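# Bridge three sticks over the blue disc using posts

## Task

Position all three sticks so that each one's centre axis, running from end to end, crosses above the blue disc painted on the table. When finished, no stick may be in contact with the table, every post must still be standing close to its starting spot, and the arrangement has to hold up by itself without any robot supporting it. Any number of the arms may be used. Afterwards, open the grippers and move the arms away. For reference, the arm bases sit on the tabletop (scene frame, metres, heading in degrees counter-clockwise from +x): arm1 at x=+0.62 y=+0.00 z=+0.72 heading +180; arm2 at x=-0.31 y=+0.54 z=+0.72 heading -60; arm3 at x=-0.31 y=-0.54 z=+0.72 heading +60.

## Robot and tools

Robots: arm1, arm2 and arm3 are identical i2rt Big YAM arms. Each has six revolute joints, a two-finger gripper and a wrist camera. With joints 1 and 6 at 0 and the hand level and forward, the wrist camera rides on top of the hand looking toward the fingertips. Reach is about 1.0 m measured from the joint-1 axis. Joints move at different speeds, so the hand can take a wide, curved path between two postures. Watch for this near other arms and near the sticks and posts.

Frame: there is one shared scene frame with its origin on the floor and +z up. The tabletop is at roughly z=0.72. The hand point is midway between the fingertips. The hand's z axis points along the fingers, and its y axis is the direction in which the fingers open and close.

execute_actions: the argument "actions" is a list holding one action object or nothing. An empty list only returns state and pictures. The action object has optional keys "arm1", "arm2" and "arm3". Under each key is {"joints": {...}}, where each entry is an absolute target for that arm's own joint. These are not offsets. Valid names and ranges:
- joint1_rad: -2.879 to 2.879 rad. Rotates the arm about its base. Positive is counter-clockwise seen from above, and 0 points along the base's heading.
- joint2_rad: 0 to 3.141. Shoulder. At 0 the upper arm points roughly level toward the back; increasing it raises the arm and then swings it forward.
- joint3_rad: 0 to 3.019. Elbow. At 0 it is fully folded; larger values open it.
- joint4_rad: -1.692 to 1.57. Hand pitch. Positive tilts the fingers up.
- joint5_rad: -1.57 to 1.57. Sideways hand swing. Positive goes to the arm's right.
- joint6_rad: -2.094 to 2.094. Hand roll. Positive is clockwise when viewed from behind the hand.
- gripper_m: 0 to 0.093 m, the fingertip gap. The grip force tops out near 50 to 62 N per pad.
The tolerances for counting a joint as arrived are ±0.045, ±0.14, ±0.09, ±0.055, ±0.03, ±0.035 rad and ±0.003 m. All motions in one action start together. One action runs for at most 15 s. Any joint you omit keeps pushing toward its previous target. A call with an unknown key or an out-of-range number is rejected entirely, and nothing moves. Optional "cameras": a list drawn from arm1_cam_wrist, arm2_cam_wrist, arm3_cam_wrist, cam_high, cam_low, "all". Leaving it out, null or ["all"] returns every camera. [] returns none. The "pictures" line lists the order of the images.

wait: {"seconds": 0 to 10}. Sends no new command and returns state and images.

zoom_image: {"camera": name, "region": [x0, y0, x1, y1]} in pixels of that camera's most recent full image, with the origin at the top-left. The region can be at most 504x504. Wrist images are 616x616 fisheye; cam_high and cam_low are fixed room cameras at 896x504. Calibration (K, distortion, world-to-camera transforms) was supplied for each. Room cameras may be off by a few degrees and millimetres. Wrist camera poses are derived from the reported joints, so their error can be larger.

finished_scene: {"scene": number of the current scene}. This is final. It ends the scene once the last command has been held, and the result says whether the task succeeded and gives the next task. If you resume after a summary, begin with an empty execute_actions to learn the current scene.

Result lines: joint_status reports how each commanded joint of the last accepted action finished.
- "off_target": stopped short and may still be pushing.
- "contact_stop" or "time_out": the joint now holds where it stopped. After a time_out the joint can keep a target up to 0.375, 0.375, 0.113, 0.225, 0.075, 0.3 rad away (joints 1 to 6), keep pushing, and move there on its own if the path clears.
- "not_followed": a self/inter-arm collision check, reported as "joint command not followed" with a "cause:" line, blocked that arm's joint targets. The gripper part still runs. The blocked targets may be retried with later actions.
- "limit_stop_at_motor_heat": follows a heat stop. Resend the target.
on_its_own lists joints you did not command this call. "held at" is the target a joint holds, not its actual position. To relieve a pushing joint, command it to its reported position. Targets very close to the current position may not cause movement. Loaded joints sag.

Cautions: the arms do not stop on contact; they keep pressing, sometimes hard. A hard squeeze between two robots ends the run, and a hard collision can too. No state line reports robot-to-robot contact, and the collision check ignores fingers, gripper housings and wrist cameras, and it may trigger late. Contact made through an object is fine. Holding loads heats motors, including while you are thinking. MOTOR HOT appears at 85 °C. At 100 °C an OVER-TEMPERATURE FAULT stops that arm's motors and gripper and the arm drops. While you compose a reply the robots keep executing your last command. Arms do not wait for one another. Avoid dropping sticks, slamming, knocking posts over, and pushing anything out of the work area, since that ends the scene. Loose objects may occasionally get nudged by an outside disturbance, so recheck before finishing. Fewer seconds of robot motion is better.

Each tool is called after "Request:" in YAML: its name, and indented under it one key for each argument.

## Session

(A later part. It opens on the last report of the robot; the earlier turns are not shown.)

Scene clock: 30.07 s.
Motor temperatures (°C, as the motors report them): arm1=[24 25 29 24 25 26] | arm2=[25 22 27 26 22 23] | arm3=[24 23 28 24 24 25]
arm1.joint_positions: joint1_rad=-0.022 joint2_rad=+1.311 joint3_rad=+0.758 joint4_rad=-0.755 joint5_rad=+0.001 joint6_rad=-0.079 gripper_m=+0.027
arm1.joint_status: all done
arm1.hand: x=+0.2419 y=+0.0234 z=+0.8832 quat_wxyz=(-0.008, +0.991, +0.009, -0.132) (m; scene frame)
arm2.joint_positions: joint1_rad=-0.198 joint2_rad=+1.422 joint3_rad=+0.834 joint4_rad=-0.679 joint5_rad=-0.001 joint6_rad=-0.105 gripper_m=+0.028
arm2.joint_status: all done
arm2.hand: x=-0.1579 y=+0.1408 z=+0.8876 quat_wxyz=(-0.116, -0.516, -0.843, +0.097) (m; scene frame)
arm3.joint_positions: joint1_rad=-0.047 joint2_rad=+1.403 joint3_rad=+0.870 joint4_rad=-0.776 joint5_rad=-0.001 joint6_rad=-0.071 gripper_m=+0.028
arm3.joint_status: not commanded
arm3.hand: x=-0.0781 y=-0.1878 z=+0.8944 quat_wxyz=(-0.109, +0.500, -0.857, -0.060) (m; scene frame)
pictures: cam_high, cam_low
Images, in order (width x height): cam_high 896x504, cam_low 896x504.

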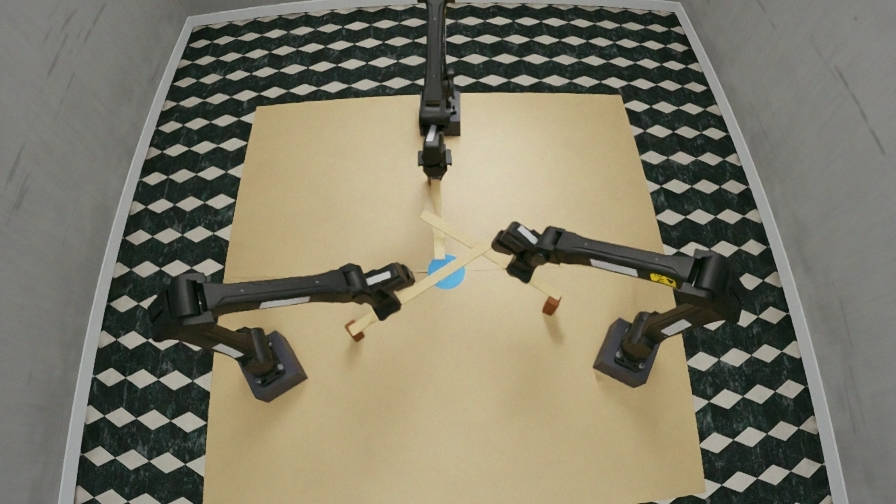

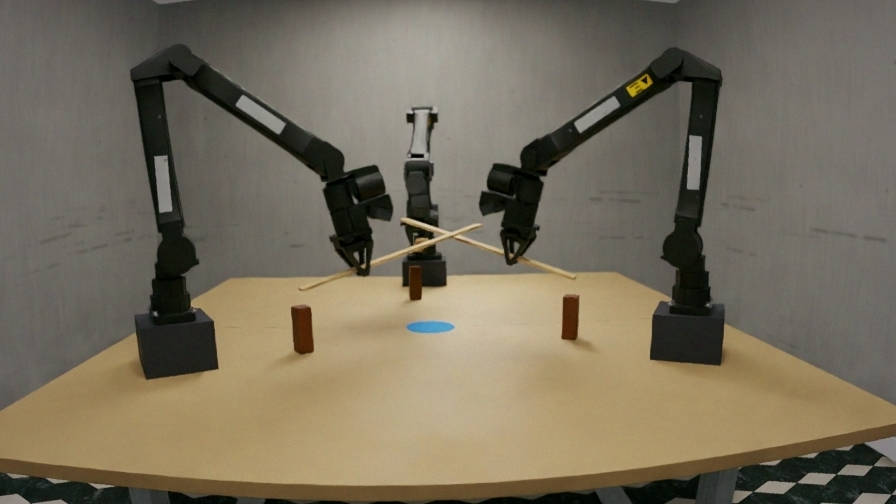

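Request:
execute_actions:
  actions:
    - {"arm1":{"joints":{"joint2_rad":1.255}},"arm2":{"joints":{"joint2_rad":1.442}}}
  cameras: ["cam_low"]

Request:
zoom_image:
  camera: "cam_low"
  region: [370, 190, 490, 270]

Scene clock: 31.33 s.
Motor temperatures (°C, as the motors report them): arm1=[24 25 29 24 25 26] | arm2=[25 22 27 26 22 23] | arm3=[24 23 28 24 24 25]
arm1.joint_positions: joint1_rad=-0.022 joint2_rad=+1.263 joint3_rad=+0.758 joint4_rad=-0.755 joint5_rad=+0.001 joint6_rad=-0.077 gripper_m=+0.027
arm1.joint_status: all done
arm1.hand: x=+0.2398 y=+0.0236 z=+0.9003 quat_wxyz=(-0.009, +0.988, +0.008, -0.156) (m; scene frame)
arm2.joint_positions: joint1_rad=-0.198 joint2_rad=+1.424 joint3_rad=+0.834 joint4_rad=-0.679 joint5_rad=-0.001 joint6_rad=-0.105 gripper_m=+0.028
arm2.joint_status: all done
arm2.hand: x=-0.1580 y=+0.1409 z=+0.8869 quat_wxyz=(-0.115, -0.516, -0.843, +0.097) (m; scene frame)
arm3.joint_positions: joint1_rad=-0.047 joint2_rad=+1.403 joint3_rad=+0.870 joint4_rad=-0.775 joint5_rad=-0.001 joint6_rad=-0.071 gripper_m=+0.028
arm3.joint_status: not commanded
arm3.hand: x=-0.0780 y=-0.1876 z=+0.8944 quat_wxyz=(-0.109, +0.500, -0.857, -0.061) (m; scene frame)
pictures: cam_low
Images, in order (width x height): cam_low 896x504.

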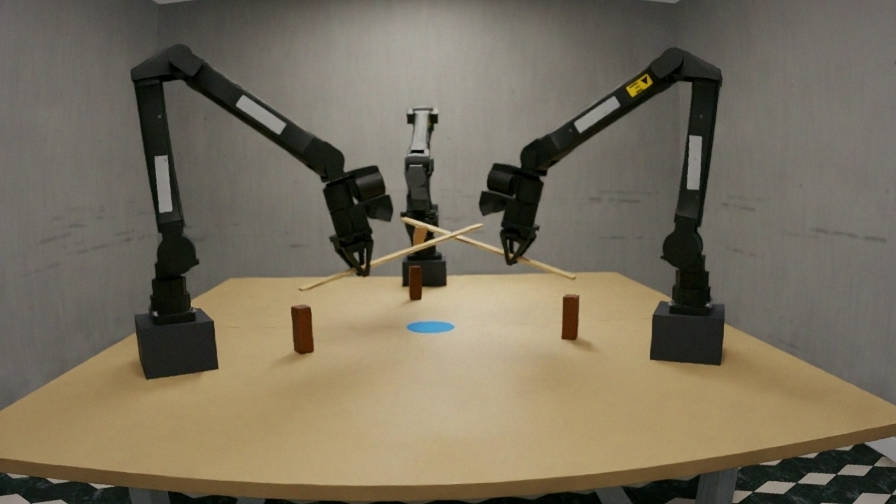

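Region (370, 190, 490, 270) of cam_low's 896x504 image, scaled by 4.200, with more detail than that image has.

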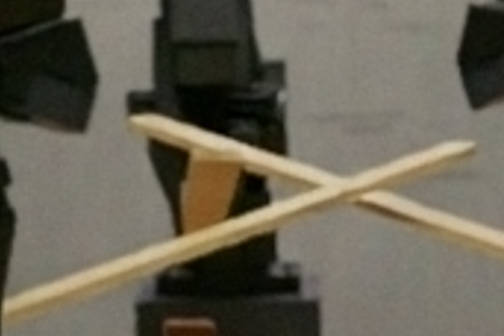

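Request:
execute_actions:
  actions:
    - {"arm2":{"joints":{"joint1_rad":-0.125}}}
  cameras: ["cam_high","cam_low"]

Request:
zoom_image:
  camera: "cam_low"
  region: [370, 190, 490, 270]

Request:
zoom_image:
  camera: "cam_high"
  region: [400, 190, 510, 300]

Scene clock: 32.23 s.
Motor temperatures (°C, as the motors report them): arm1=[24 25 29 24 25 26] | arm2=[25 22 27 26 22 23] | arm3=[24 23 28 24 24 25]
arm1.joint_positions: joint1_rad=-0.022 joint2_rad=+1.263 joint3_rad=+0.758 joint4_rad=-0.755 joint5_rad=+0.001 joint6_rad=-0.076 gripper_m=+0.027
arm1.joint_status: not commanded
arm1.hand: x=+0.2398 y=+0.0236 z=+0.9003 quat_wxyz=(-0.009, +0.988, +0.008, -0.156) (m; scene frame)
arm2.joint_positions: joint1_rad=-0.124 joint2_rad=+1.424 joint3_rad=+0.834 joint4_rad=-0.679 joint5_rad=-0.001 joint6_rad=-0.101 gripper_m=+0.028
arm2.joint_status: all done
arm2.hand: x=-0.1289 y=+0.1533 z=+0.8864 quat_wxyz=(-0.118, -0.486, -0.861, +0.092) (m; scene frame)
arm3.joint_positions: joint1_rad=-0.047 joint2_rad=+1.403 joint3_rad=+0.870 joint4_rad=-0.775 joint5_rad=+0.000 joint6_rad=-0.069 gripper_m=+0.028
arm3.joint_status: not commanded
arm3.hand: x=-0.0779 y=-0.1877 z=+0.8944 quat_wxyz=(-0.109, +0.499, -0.857, -0.060) (m; scene frame)
pictures: cam_high, cam_low
Images, in order (width x height): cam_high 896x504, cam_low 896x504.

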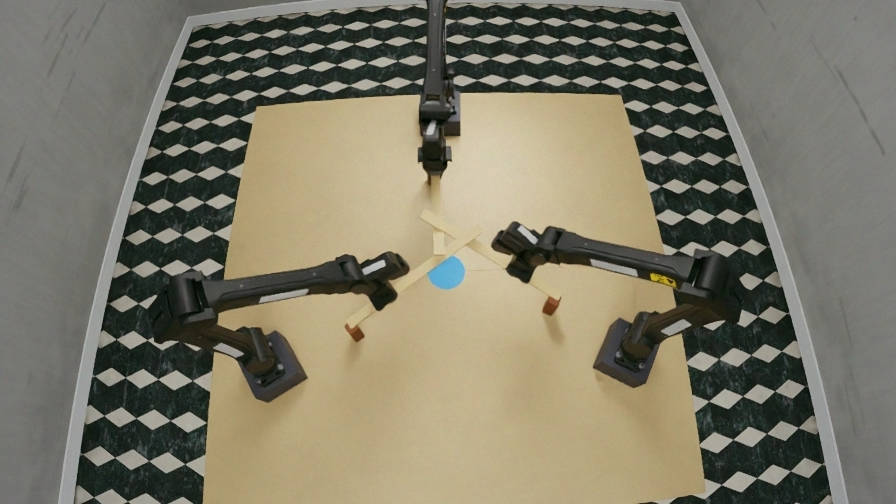

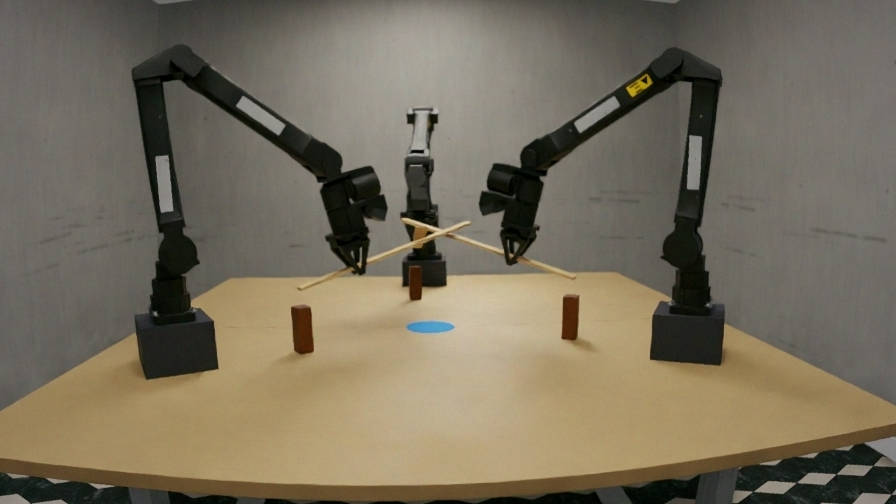

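Region (370, 190, 490, 270) of cam_low's 896x504 image, scaled by 4.200, with more detail than that image has.

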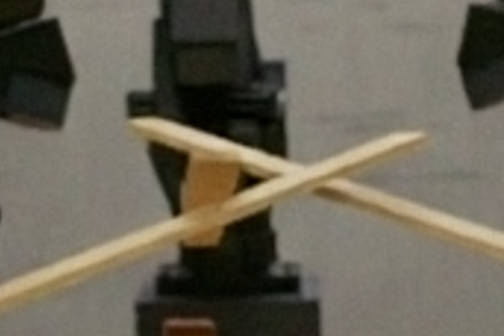

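Region (400, 190, 510, 300) of cam_high's 896x504 image, scaled by 4.582, with more detail than that image has.

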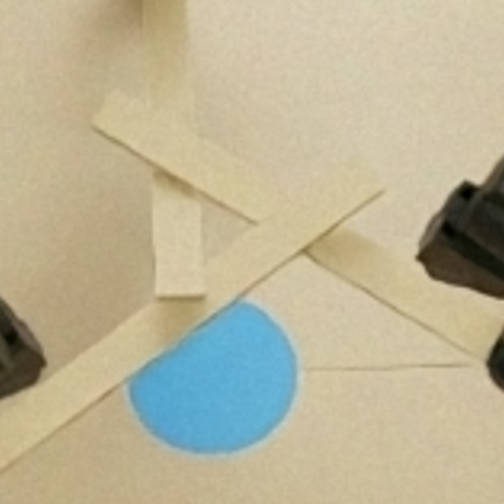

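Request:
execute_actions:
  actions:
    - {"arm1":{"joints":{"joint2_rad":1.385,"joint3_rad":0.905,"joint4_rad":-0.735}}}
  cameras: ["cam_high","cam_low"]

Request:
zoom_image:
  camera: "cam_low"
  region: [370, 190, 490, 270]

Request:
zoom_image:
  camera: "cam_high"
  region: [400, 190, 510, 300]

Scene clock: 33.83 s.
Motor temperatures (°C, as the motors report them): arm1=[24 25 29 24 25 26] | arm2=[25 22 27 26 22 23] | arm3=[24 23 28 24 24 25]
arm1.joint_positions: joint1_rad=-0.022 joint2_rad=+1.388 joint3_rad=+0.856 joint4_rad=-0.742 joint5_rad=+0.001 joint6_rad=-0.073 gripper_m=+0.027
arm1.joint_status: all done
arm1.hand: x=+0.2001 y=+0.0260 z=+0.8938 quat_wxyz=(-0.008, +0.989, +0.006, -0.149) (m; scene frame)
arm2.joint_positions: joint1_rad=-0.124 joint2_rad=+1.424 joint3_rad=+0.834 joint4_rad=-0.679 joint5_rad=+0.001 joint6_rad=-0.097 gripper_m=+0.028
arm2.joint_status: not commanded
arm2.hand: x=-0.1291 y=+0.1532 z=+0.8864 quat_wxyz=(-0.118, -0.488, -0.860, +0.092) (m; scene frame)
arm3.joint_positions: joint1_rad=-0.047 joint2_rad=+1.405 joint3_rad=+0.870 joint4_rad=-0.775 joint5_rad=+0.000 joint6_rad=-0.069 gripper_m=+0.028
arm3.joint_status: not commanded
arm3.hand: x=-0.0779 y=-0.1877 z=+0.8938 quat_wxyz=(-0.109, +0.499, -0.858, -0.060) (m; scene frame)
pictures: cam_high, cam_low
Images, in order (width x height): cam_high 896x504, cam_low 896x504.

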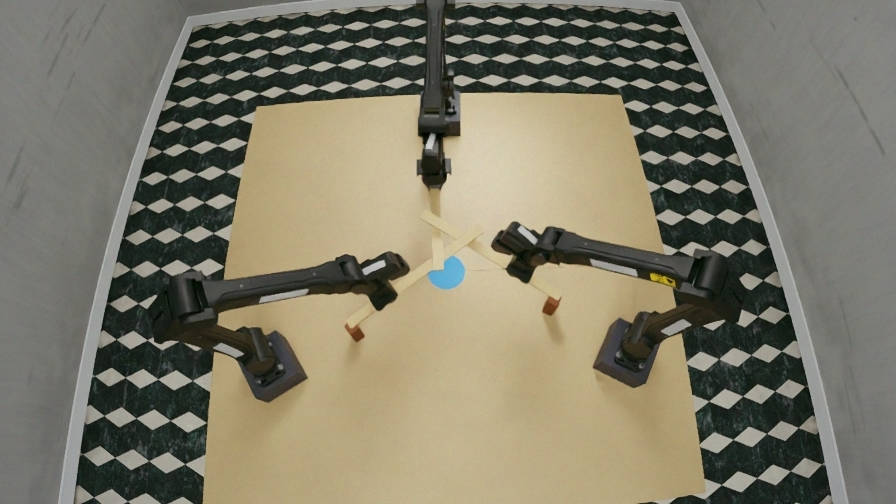

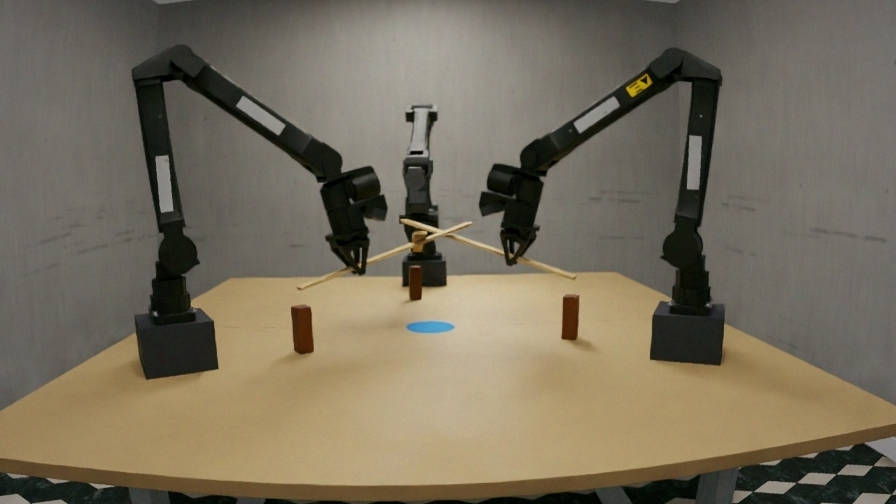

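Region (370, 190, 490, 270) of cam_low's 896x504 image, scaled by 4.200, with more detail than that image has.

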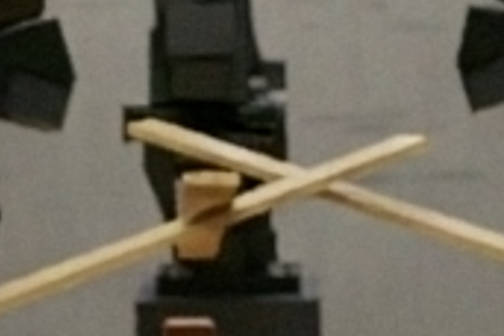

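Region (400, 190, 510, 300) of cam_high's 896x504 image, scaled by 4.582, with more detail than that image has.

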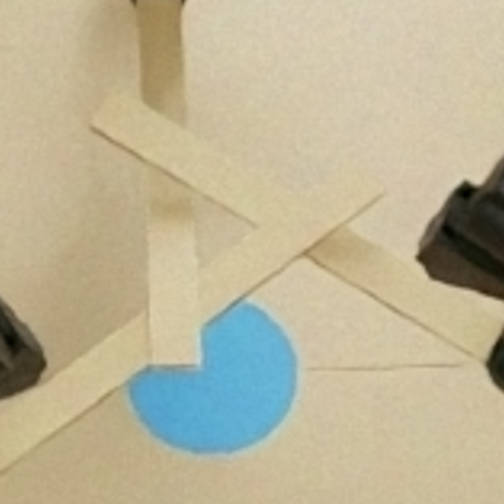

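Request:
execute_actions:
  actions:
    - {"arm1":{"joints":{"joint2_rad":1.535,"joint3_rad":0.915,"joint4_rad":-0.70}},"arm2":{"joints":{"joint2_rad":1.57,"joint3_rad":0.912,"joint4_rad":-0.733}},"arm3":{"joints":{"joint2_rad":1.542,"joint3_rad":0.915,"joint4_rad":-0.802}}}
  cameras: ["cam_high","cam_low"]

Request:
zoom_image:
  camera: "cam_low"
  region: [270, 220, 600, 360]

Request:
zoom_image:
  camera: "cam_high"
  region: [330, 180, 580, 350]

Scene clock: 36.13 s.
Motor temperatures (°C, as the motors report them): arm1=[24 25 30 24 25 26] | arm2=[25 22 27 26 22 23] | arm3=[24 23 28 24 24 25]
arm1.joint_positions: joint1_rad=-0.022 joint2_rad=+1.546 joint3_rad=+0.868 joint4_rad=-0.703 joint5_rad=+0.001 joint6_rad=-0.066 gripper_m=+0.027
arm1.joint_status: all done
arm1.hand: x=+0.1967 y=+0.0259 z=+0.8371 quat_wxyz=(-0.004, +0.995, +0.003, -0.096) (m; scene frame)
arm2.joint_positions: joint1_rad=-0.124 joint2_rad=+1.578 joint3_rad=+0.879 joint4_rad=-0.728 joint5_rad=+0.001 joint6_rad=-0.092 gripper_m=+0.028
arm2.joint_status: all done
arm2.hand: x=-0.1315 y=+0.1567 z=+0.8382 quat_wxyz=(-0.054, -0.495, -0.866, +0.047) (m; scene frame)
arm3.joint_positions: joint1_rad=-0.047 joint2_rad=+1.554 joint3_rad=+0.870 joint4_rad=-0.787 joint5_rad=+0.000 joint6_rad=-0.066 gripper_m=+0.028
arm3.joint_status: all done
arm3.hand: x=-0.0868 y=-0.2000 z=+0.8353 quat_wxyz=(-0.037, +0.502, -0.864, -0.025) (m; scene frame)
pictures: cam_high, cam_low
Images, in order (width x height): cam_high 896x504, cam_low 896x504.

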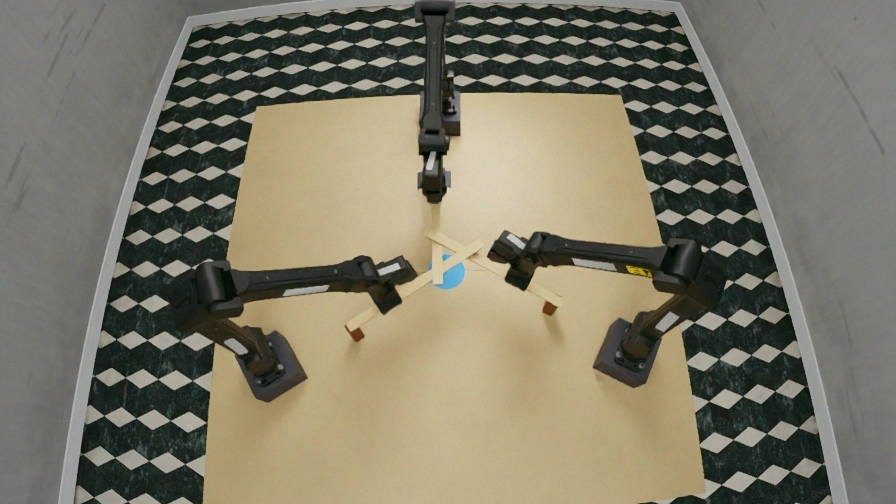

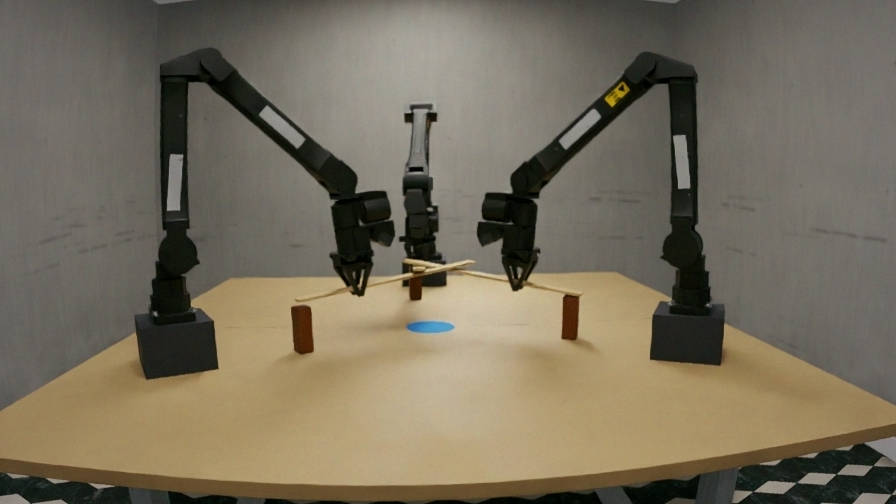

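Region (270, 220, 600, 360) of cam_low's 896x504 image, scaled by 1.527, with more detail than that image has; it fills the top 214 rows of this view, and the rest is white.

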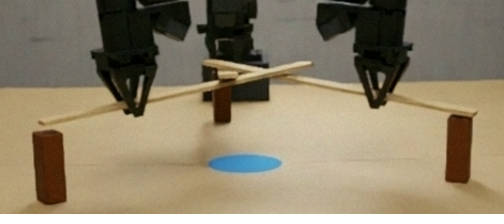

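Region (330, 180, 580, 350) of cam_high's 896x504 image, scaled by 2.016, with more detail than that image has; it fills the top 343 rows of this view, and the rest is white.

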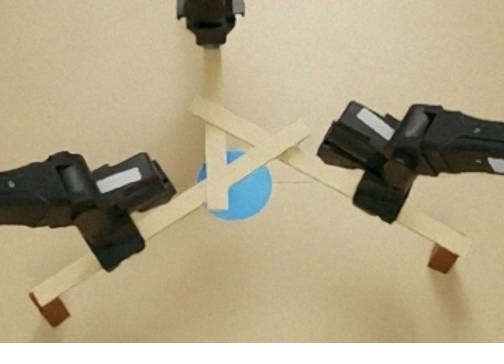

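Request:
zoom_image:
  camera: "cam_low"
  region: [270, 270, 380, 330]

Request:
zoom_image:
  camera: "cam_high"
  region: [330, 300, 390, 350]

Request:
zoom_image:
  camera: "cam_high"
  region: [520, 275, 580, 325]

Request:
zoom_image:
  camera: "cam_low"
  region: [380, 240, 490, 310]

Region (270, 270, 380, 330) of cam_low's 896x504 image, scaled by 4.582, with more detail than that image has; it fills the top 275 rows of this view, and the rest is white.

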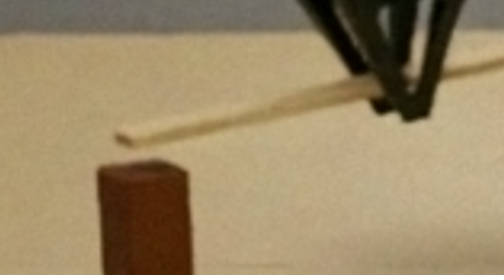

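Region (330, 300, 390, 350) of cam_high's 896x504 image, scaled by 8.400, with more detail than that image has.

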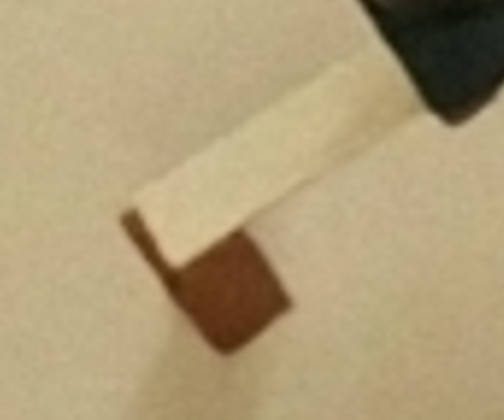

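Region (520, 275, 580, 325) of cam_high's 896x504 image, scaled by 8.400, with more detail than that image has.

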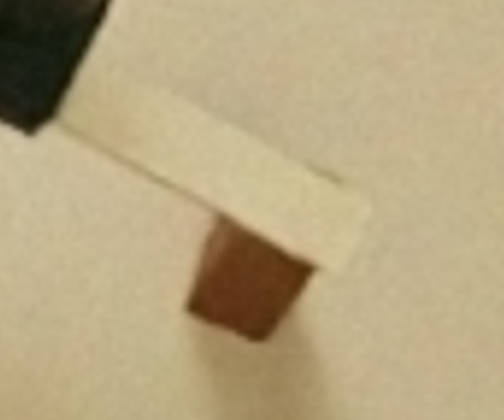

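Region (380, 240, 490, 310) of cam_low's 896x504 image, scaled by 4.582, with more detail than that image has; it fills the top 321 rows of this view, and the rest is white.

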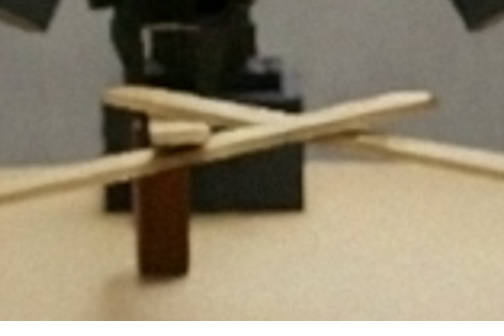

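Request:
execute_actions:
  actions:
    - {"arm1":{"joints":{"gripper_m":0.06}},"arm2":{"joints":{"gripper_m":0.06}},"arm3":{"joints":{"gripper_m":0.06}}}
  cameras: ["cam_high","cam_low"]

Request:
zoom_image:
  camera: "cam_low"
  region: [270, 220, 600, 360]

Scene clock: 37.33 s.
Motor temperatures (°C, as the motors report them): arm1=[24 25 30 24 25 26] | arm2=[25 22 27 26 22 23] | arm3=[24 23 28 24 24 25]
arm1.joint_positions: joint1_rad=-0.022 joint2_rad=+1.546 joint3_rad=+0.868 joint4_rad=-0.703 joint5_rad=+0.001 joint6_rad=-0.065 gripper_m=+0.060
arm1.joint_status: all done
arm1.hand: x=+0.1967 y=+0.0259 z=+0.8371 quat_wxyz=(-0.004, +0.995, +0.003, -0.096) (m; scene frame)
arm2.joint_positions: joint1_rad=-0.124 joint2_rad=+1.578 joint3_rad=+0.879 joint4_rad=-0.728 joint5_rad=+0.001 joint6_rad=-0.092 gripper_m=+0.060
arm2.joint_status: all done
arm2.hand: x=-0.1315 y=+0.1567 z=+0.8382 quat_wxyz=(-0.054, -0.495, -0.866, +0.047) (m; scene frame)
arm3.joint_positions: joint1_rad=-0.047 joint2_rad=+1.554 joint3_rad=+0.870 joint4_rad=-0.787 joint5_rad=+0.000 joint6_rad=-0.066 gripper_m=+0.060
arm3.joint_status: all done
arm3.hand: x=-0.0868 y=-0.2000 z=+0.8353 quat_wxyz=(-0.037, +0.502, -0.864, -0.025) (m; scene frame)
pictures: cam_high, cam_low
Images, in order (width x height): cam_high 896x504, cam_low 896x504.

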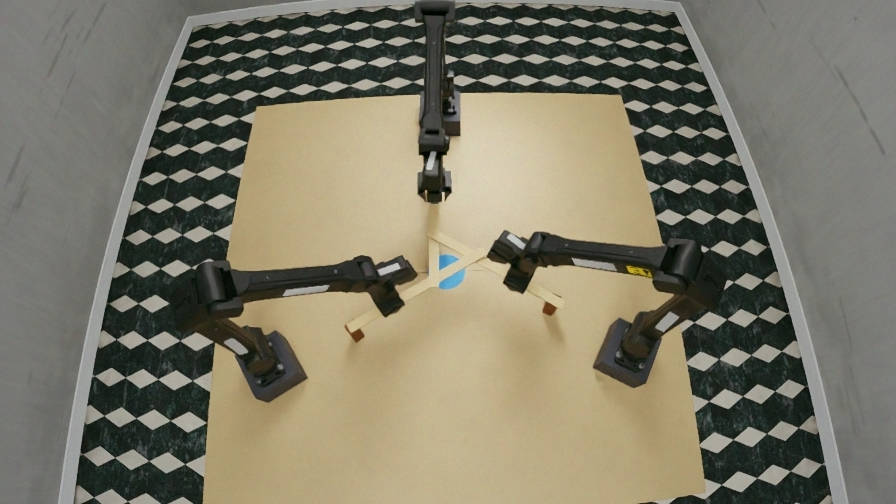

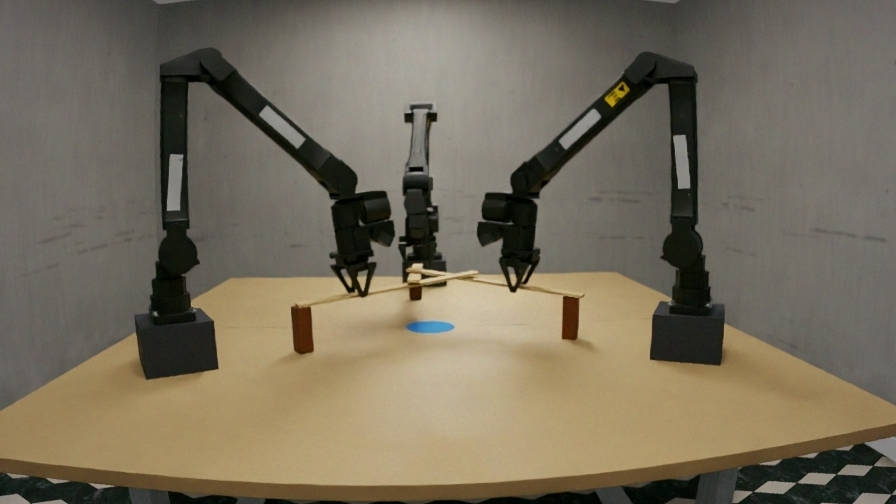

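Region (270, 220, 600, 360) of cam_low's 896x504 image, scaled by 1.527, with more detail than that image has; it fills the top 214 rows of this view, and the rest is white.

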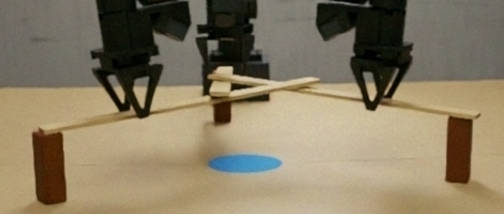

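Request:
zoom_image:
  camera: "cam_high"
  region: [390, 190, 520, 320]

Request:
execute_actions:
  actions: []

Region (390, 190, 520, 320) of cam_high's 896x504 image, scaled by 3.877, with more detail than that image has.

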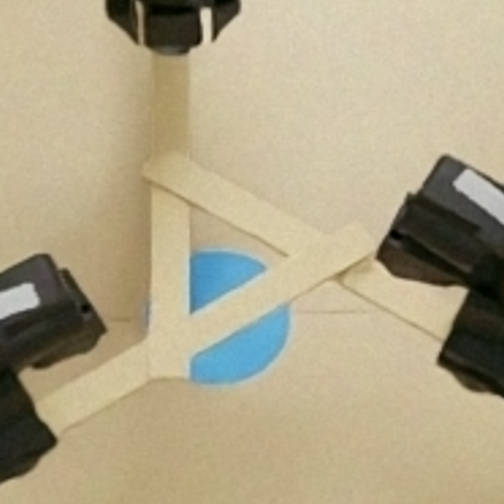

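Scene clock: 37.50 s.
Motor temperatures (°C, as the motors report them): arm1=[24 25 30 24 25 26] | arm2=[25 22 27 26 22 23] | arm3=[24 23 28 24 24 25]
arm1.joint_positions: joint1_rad=-0.022 joint2_rad=+1.546 joint3_rad=+0.868 joint4_rad=-0.703 joint5_rad=+0.001 joint6_rad=-0.065 gripper_m=+0.060
arm1.joint_status: all done
arm1.hand: x=+0.1967 y=+0.0259 z=+0.8371 quat_wxyz=(-0.004, +0.995, +0.003, -0.096) (m; scene frame)
arm2.joint_positions: joint1_rad=-0.124 joint2_rad=+1.578 joint3_rad=+0.879 joint4_rad=-0.728 joint5_rad=+0.001 joint6_rad=-0.092 gripper_m=+0.060
arm2.joint_status: all done
arm2.hand: x=-0.1315 y=+0.1567 z=+0.8382 quat_wxyz=(-0.054, -0.495, -0.866, +0.047) (m; scene frame)
arm3.joint_positions: joint1_rad=-0.047 joint2_rad=+1.554 joint3_rad=+0.870 joint4_rad=-0.787 joint5_rad=+0.000 joint6_rad=-0.066 gripper_m=+0.060
arm3.joint_status: all done
arm3.hand: x=-0.0868 y=-0.2000 z=+0.8353 quat_wxyz=(-0.037, +0.502, -0.864, -0.025) (m; scene frame)
pictures: arm1_cam_wrist, arm2_cam_wrist, arm3_cam_wrist, cam_high, cam_low
camera_calibration (this result's frames):
arm1_cam_wrist: T_world_to_cam=[[-0.00633793, 0.999912, 0.0116801, -0.0386445], [0.904818, 0.000761367, 0.425797, -0.530087], [0.425751, 0.0132671, -0.904743, 0.798035], [0, 0, 0, 1]] pos_world=[0.139624, 0.0284571, 0.948178]
arm2_cam_wrist: T_world_to_cam=[[-0.866733, -0.497953, 0.0285774, -0.0598145], [-0.431262, 0.776971, 0.458616, -0.55805], [-0.250573, 0.385173, -0.888175, 0.777104], [0, 0, 0, 1]] pos_world=[-0.0977878, 0.104484, 0.947844]
arm3_cam_wrist: T_world_to_cam=[[0.87317, -0.487416, -0.0000537634, -0.025009], [-0.418235, -0.749294, 0.513456, -0.610693], [-0.250307, -0.448312, -0.858116, 0.729798], [0, 0, 0, 1]] pos_world=[-0.0509023, -0.142601, 0.939814]
Images, in order (width x height): arm1_cam_wrist 616x616, arm2_cam_wrist 616x616, arm3_cam_wrist 616x616, cam_high 896x504, cam_low 896x504.

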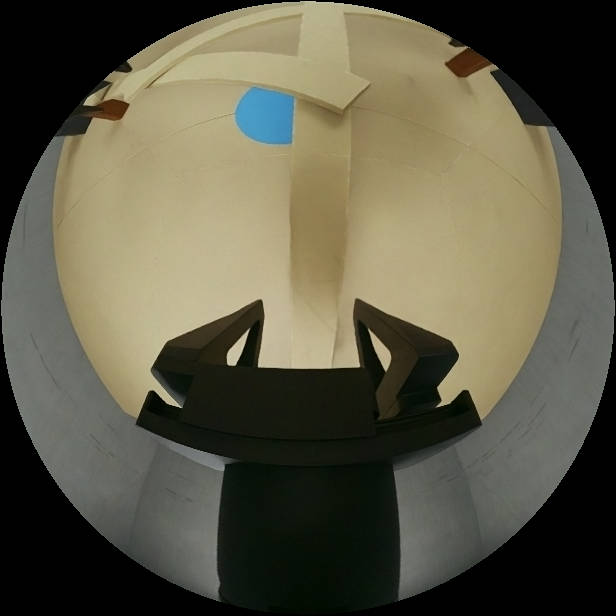

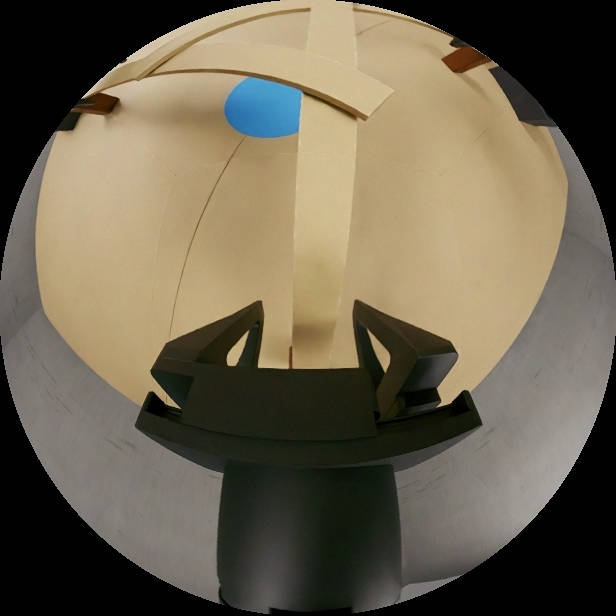

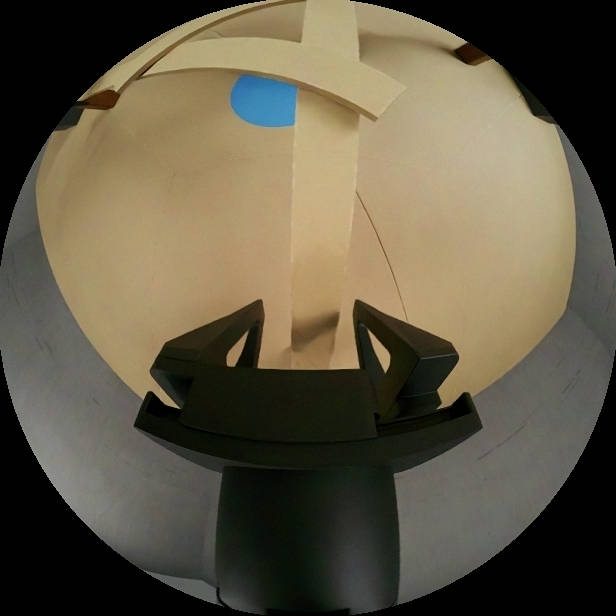

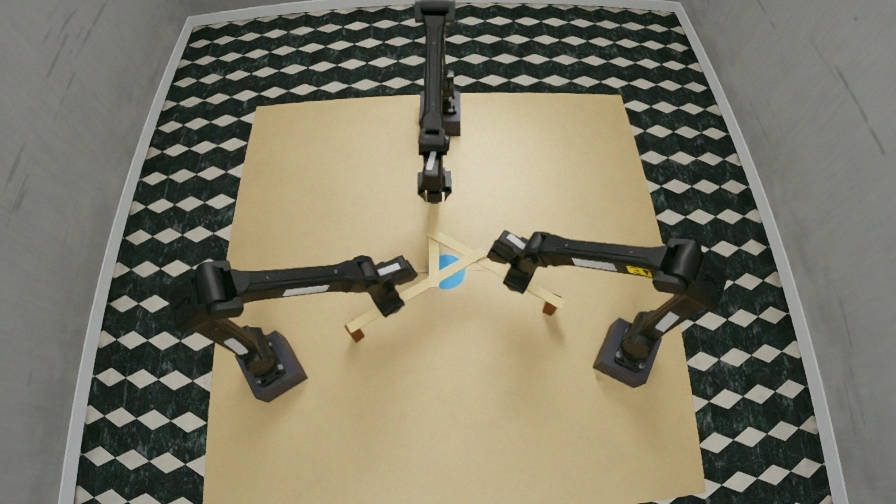

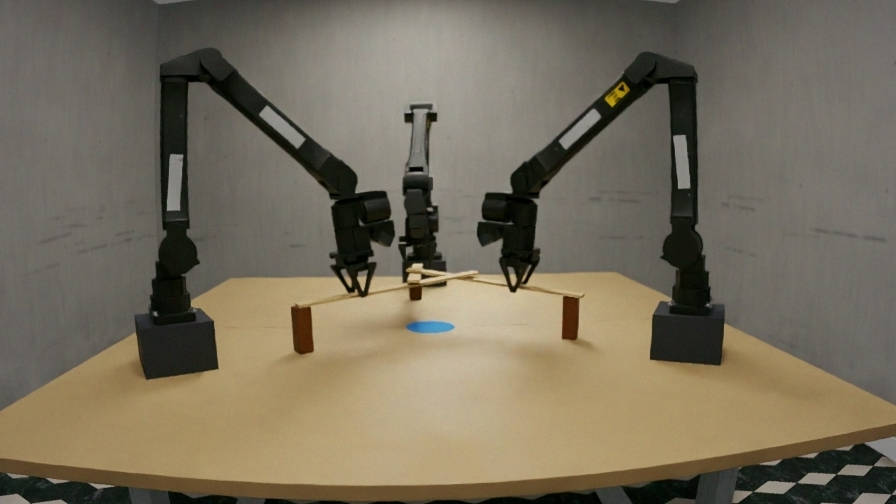

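Request:
execute_actions:
  actions:
    - {"arm1":{"joints":{"joint2_rad":1.0,"gripper_m":0.08}},"arm2":{"joints":{"joint2_rad":1.0,"gripper_m":0.08}},"arm3":{"joints":{"joint2_rad":1.0,"gripper_m":0.08}}}
  cameras: ["cam_high","cam_low"]

Request:
zoom_image:
  camera: "cam_high"
  region: [330, 140, 580, 350]

Scene clock: 39.77 s.
Motor temperatures (°C, as the motors report them): arm1=[24 25 30 24 25 26] | arm2=[25 22 28 26 22 23] | arm3=[24 23 29 24 24 25]
arm1.joint_positions: joint1_rad=-0.022 joint2_rad=+0.992 joint3_rad=+0.868 joint4_rad=-0.703 joint5_rad=+0.001 joint6_rad=-0.065 gripper_m=+0.080
arm1.joint_status: all done
arm1.hand: x=+0.2044 y=+0.0264 z=+1.0638 quat_wxyz=(-0.021, +0.931, +0.002, -0.364) (m; scene frame)
arm2.joint_positions: joint1_rad=-0.124 joint2_rad=+0.984 joint3_rad=+0.879 joint4_rad=-0.728 joint5_rad=+0.001 joint6_rad=-0.092 gripper_m=+0.080
arm2.joint_status: all done
arm2.hand: x=-0.1308 y=+0.1632 z=+1.0796 quat_wxyz=(-0.290, -0.461, -0.811, +0.212) (m; scene frame)
arm3.joint_positions: joint1_rad=-0.047 joint2_rad=+0.993 joint3_rad=+0.870 joint4_rad=-0.790 joint5_rad=+0.000 joint6_rad=-0.066 gripper_m=+0.080
arm3.joint_status: all done
arm3.hand: x=-0.0847 y=-0.2012 z=+1.0547 quat_wxyz=(-0.282, +0.475, -0.821, -0.146) (m; scene frame)
pictures: cam_high, cam_low
Images, in order (width x height): cam_high 896x504, cam_low 896x504.

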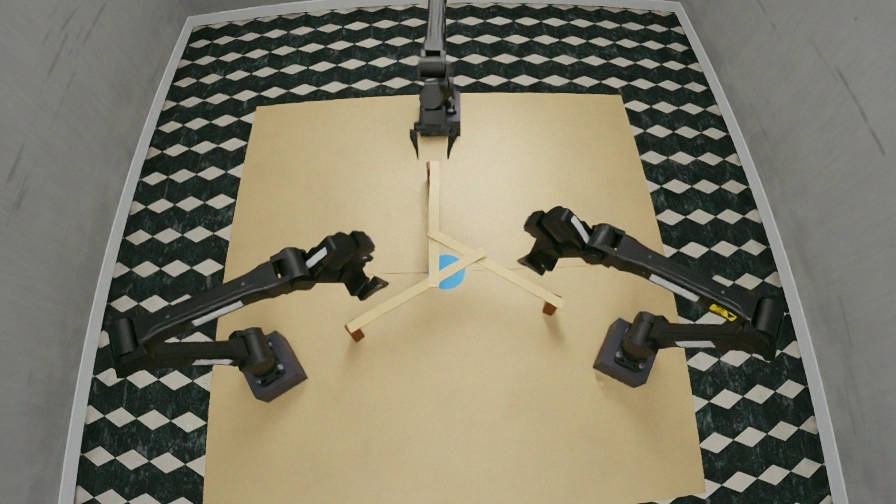

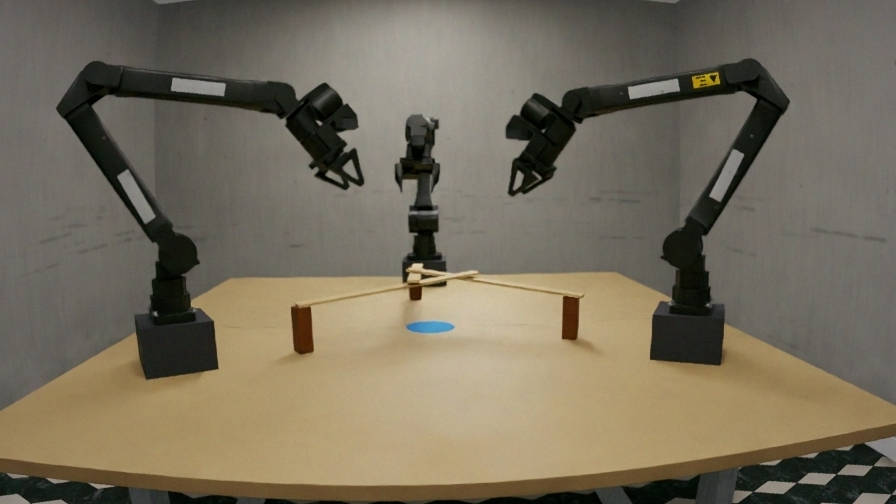

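Region (330, 140, 580, 350) of cam_high's 896x504 image, scaled by 2.016, with more detail than that image has; it fills the top 423 rows of this view, and the rest is white.

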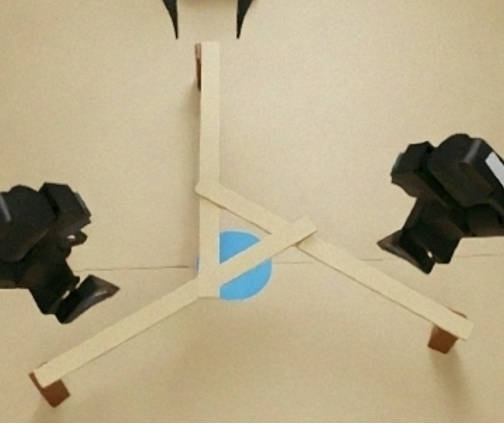

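Request:
finished_scene:
  scene: 2

The scene is finished: the task was done.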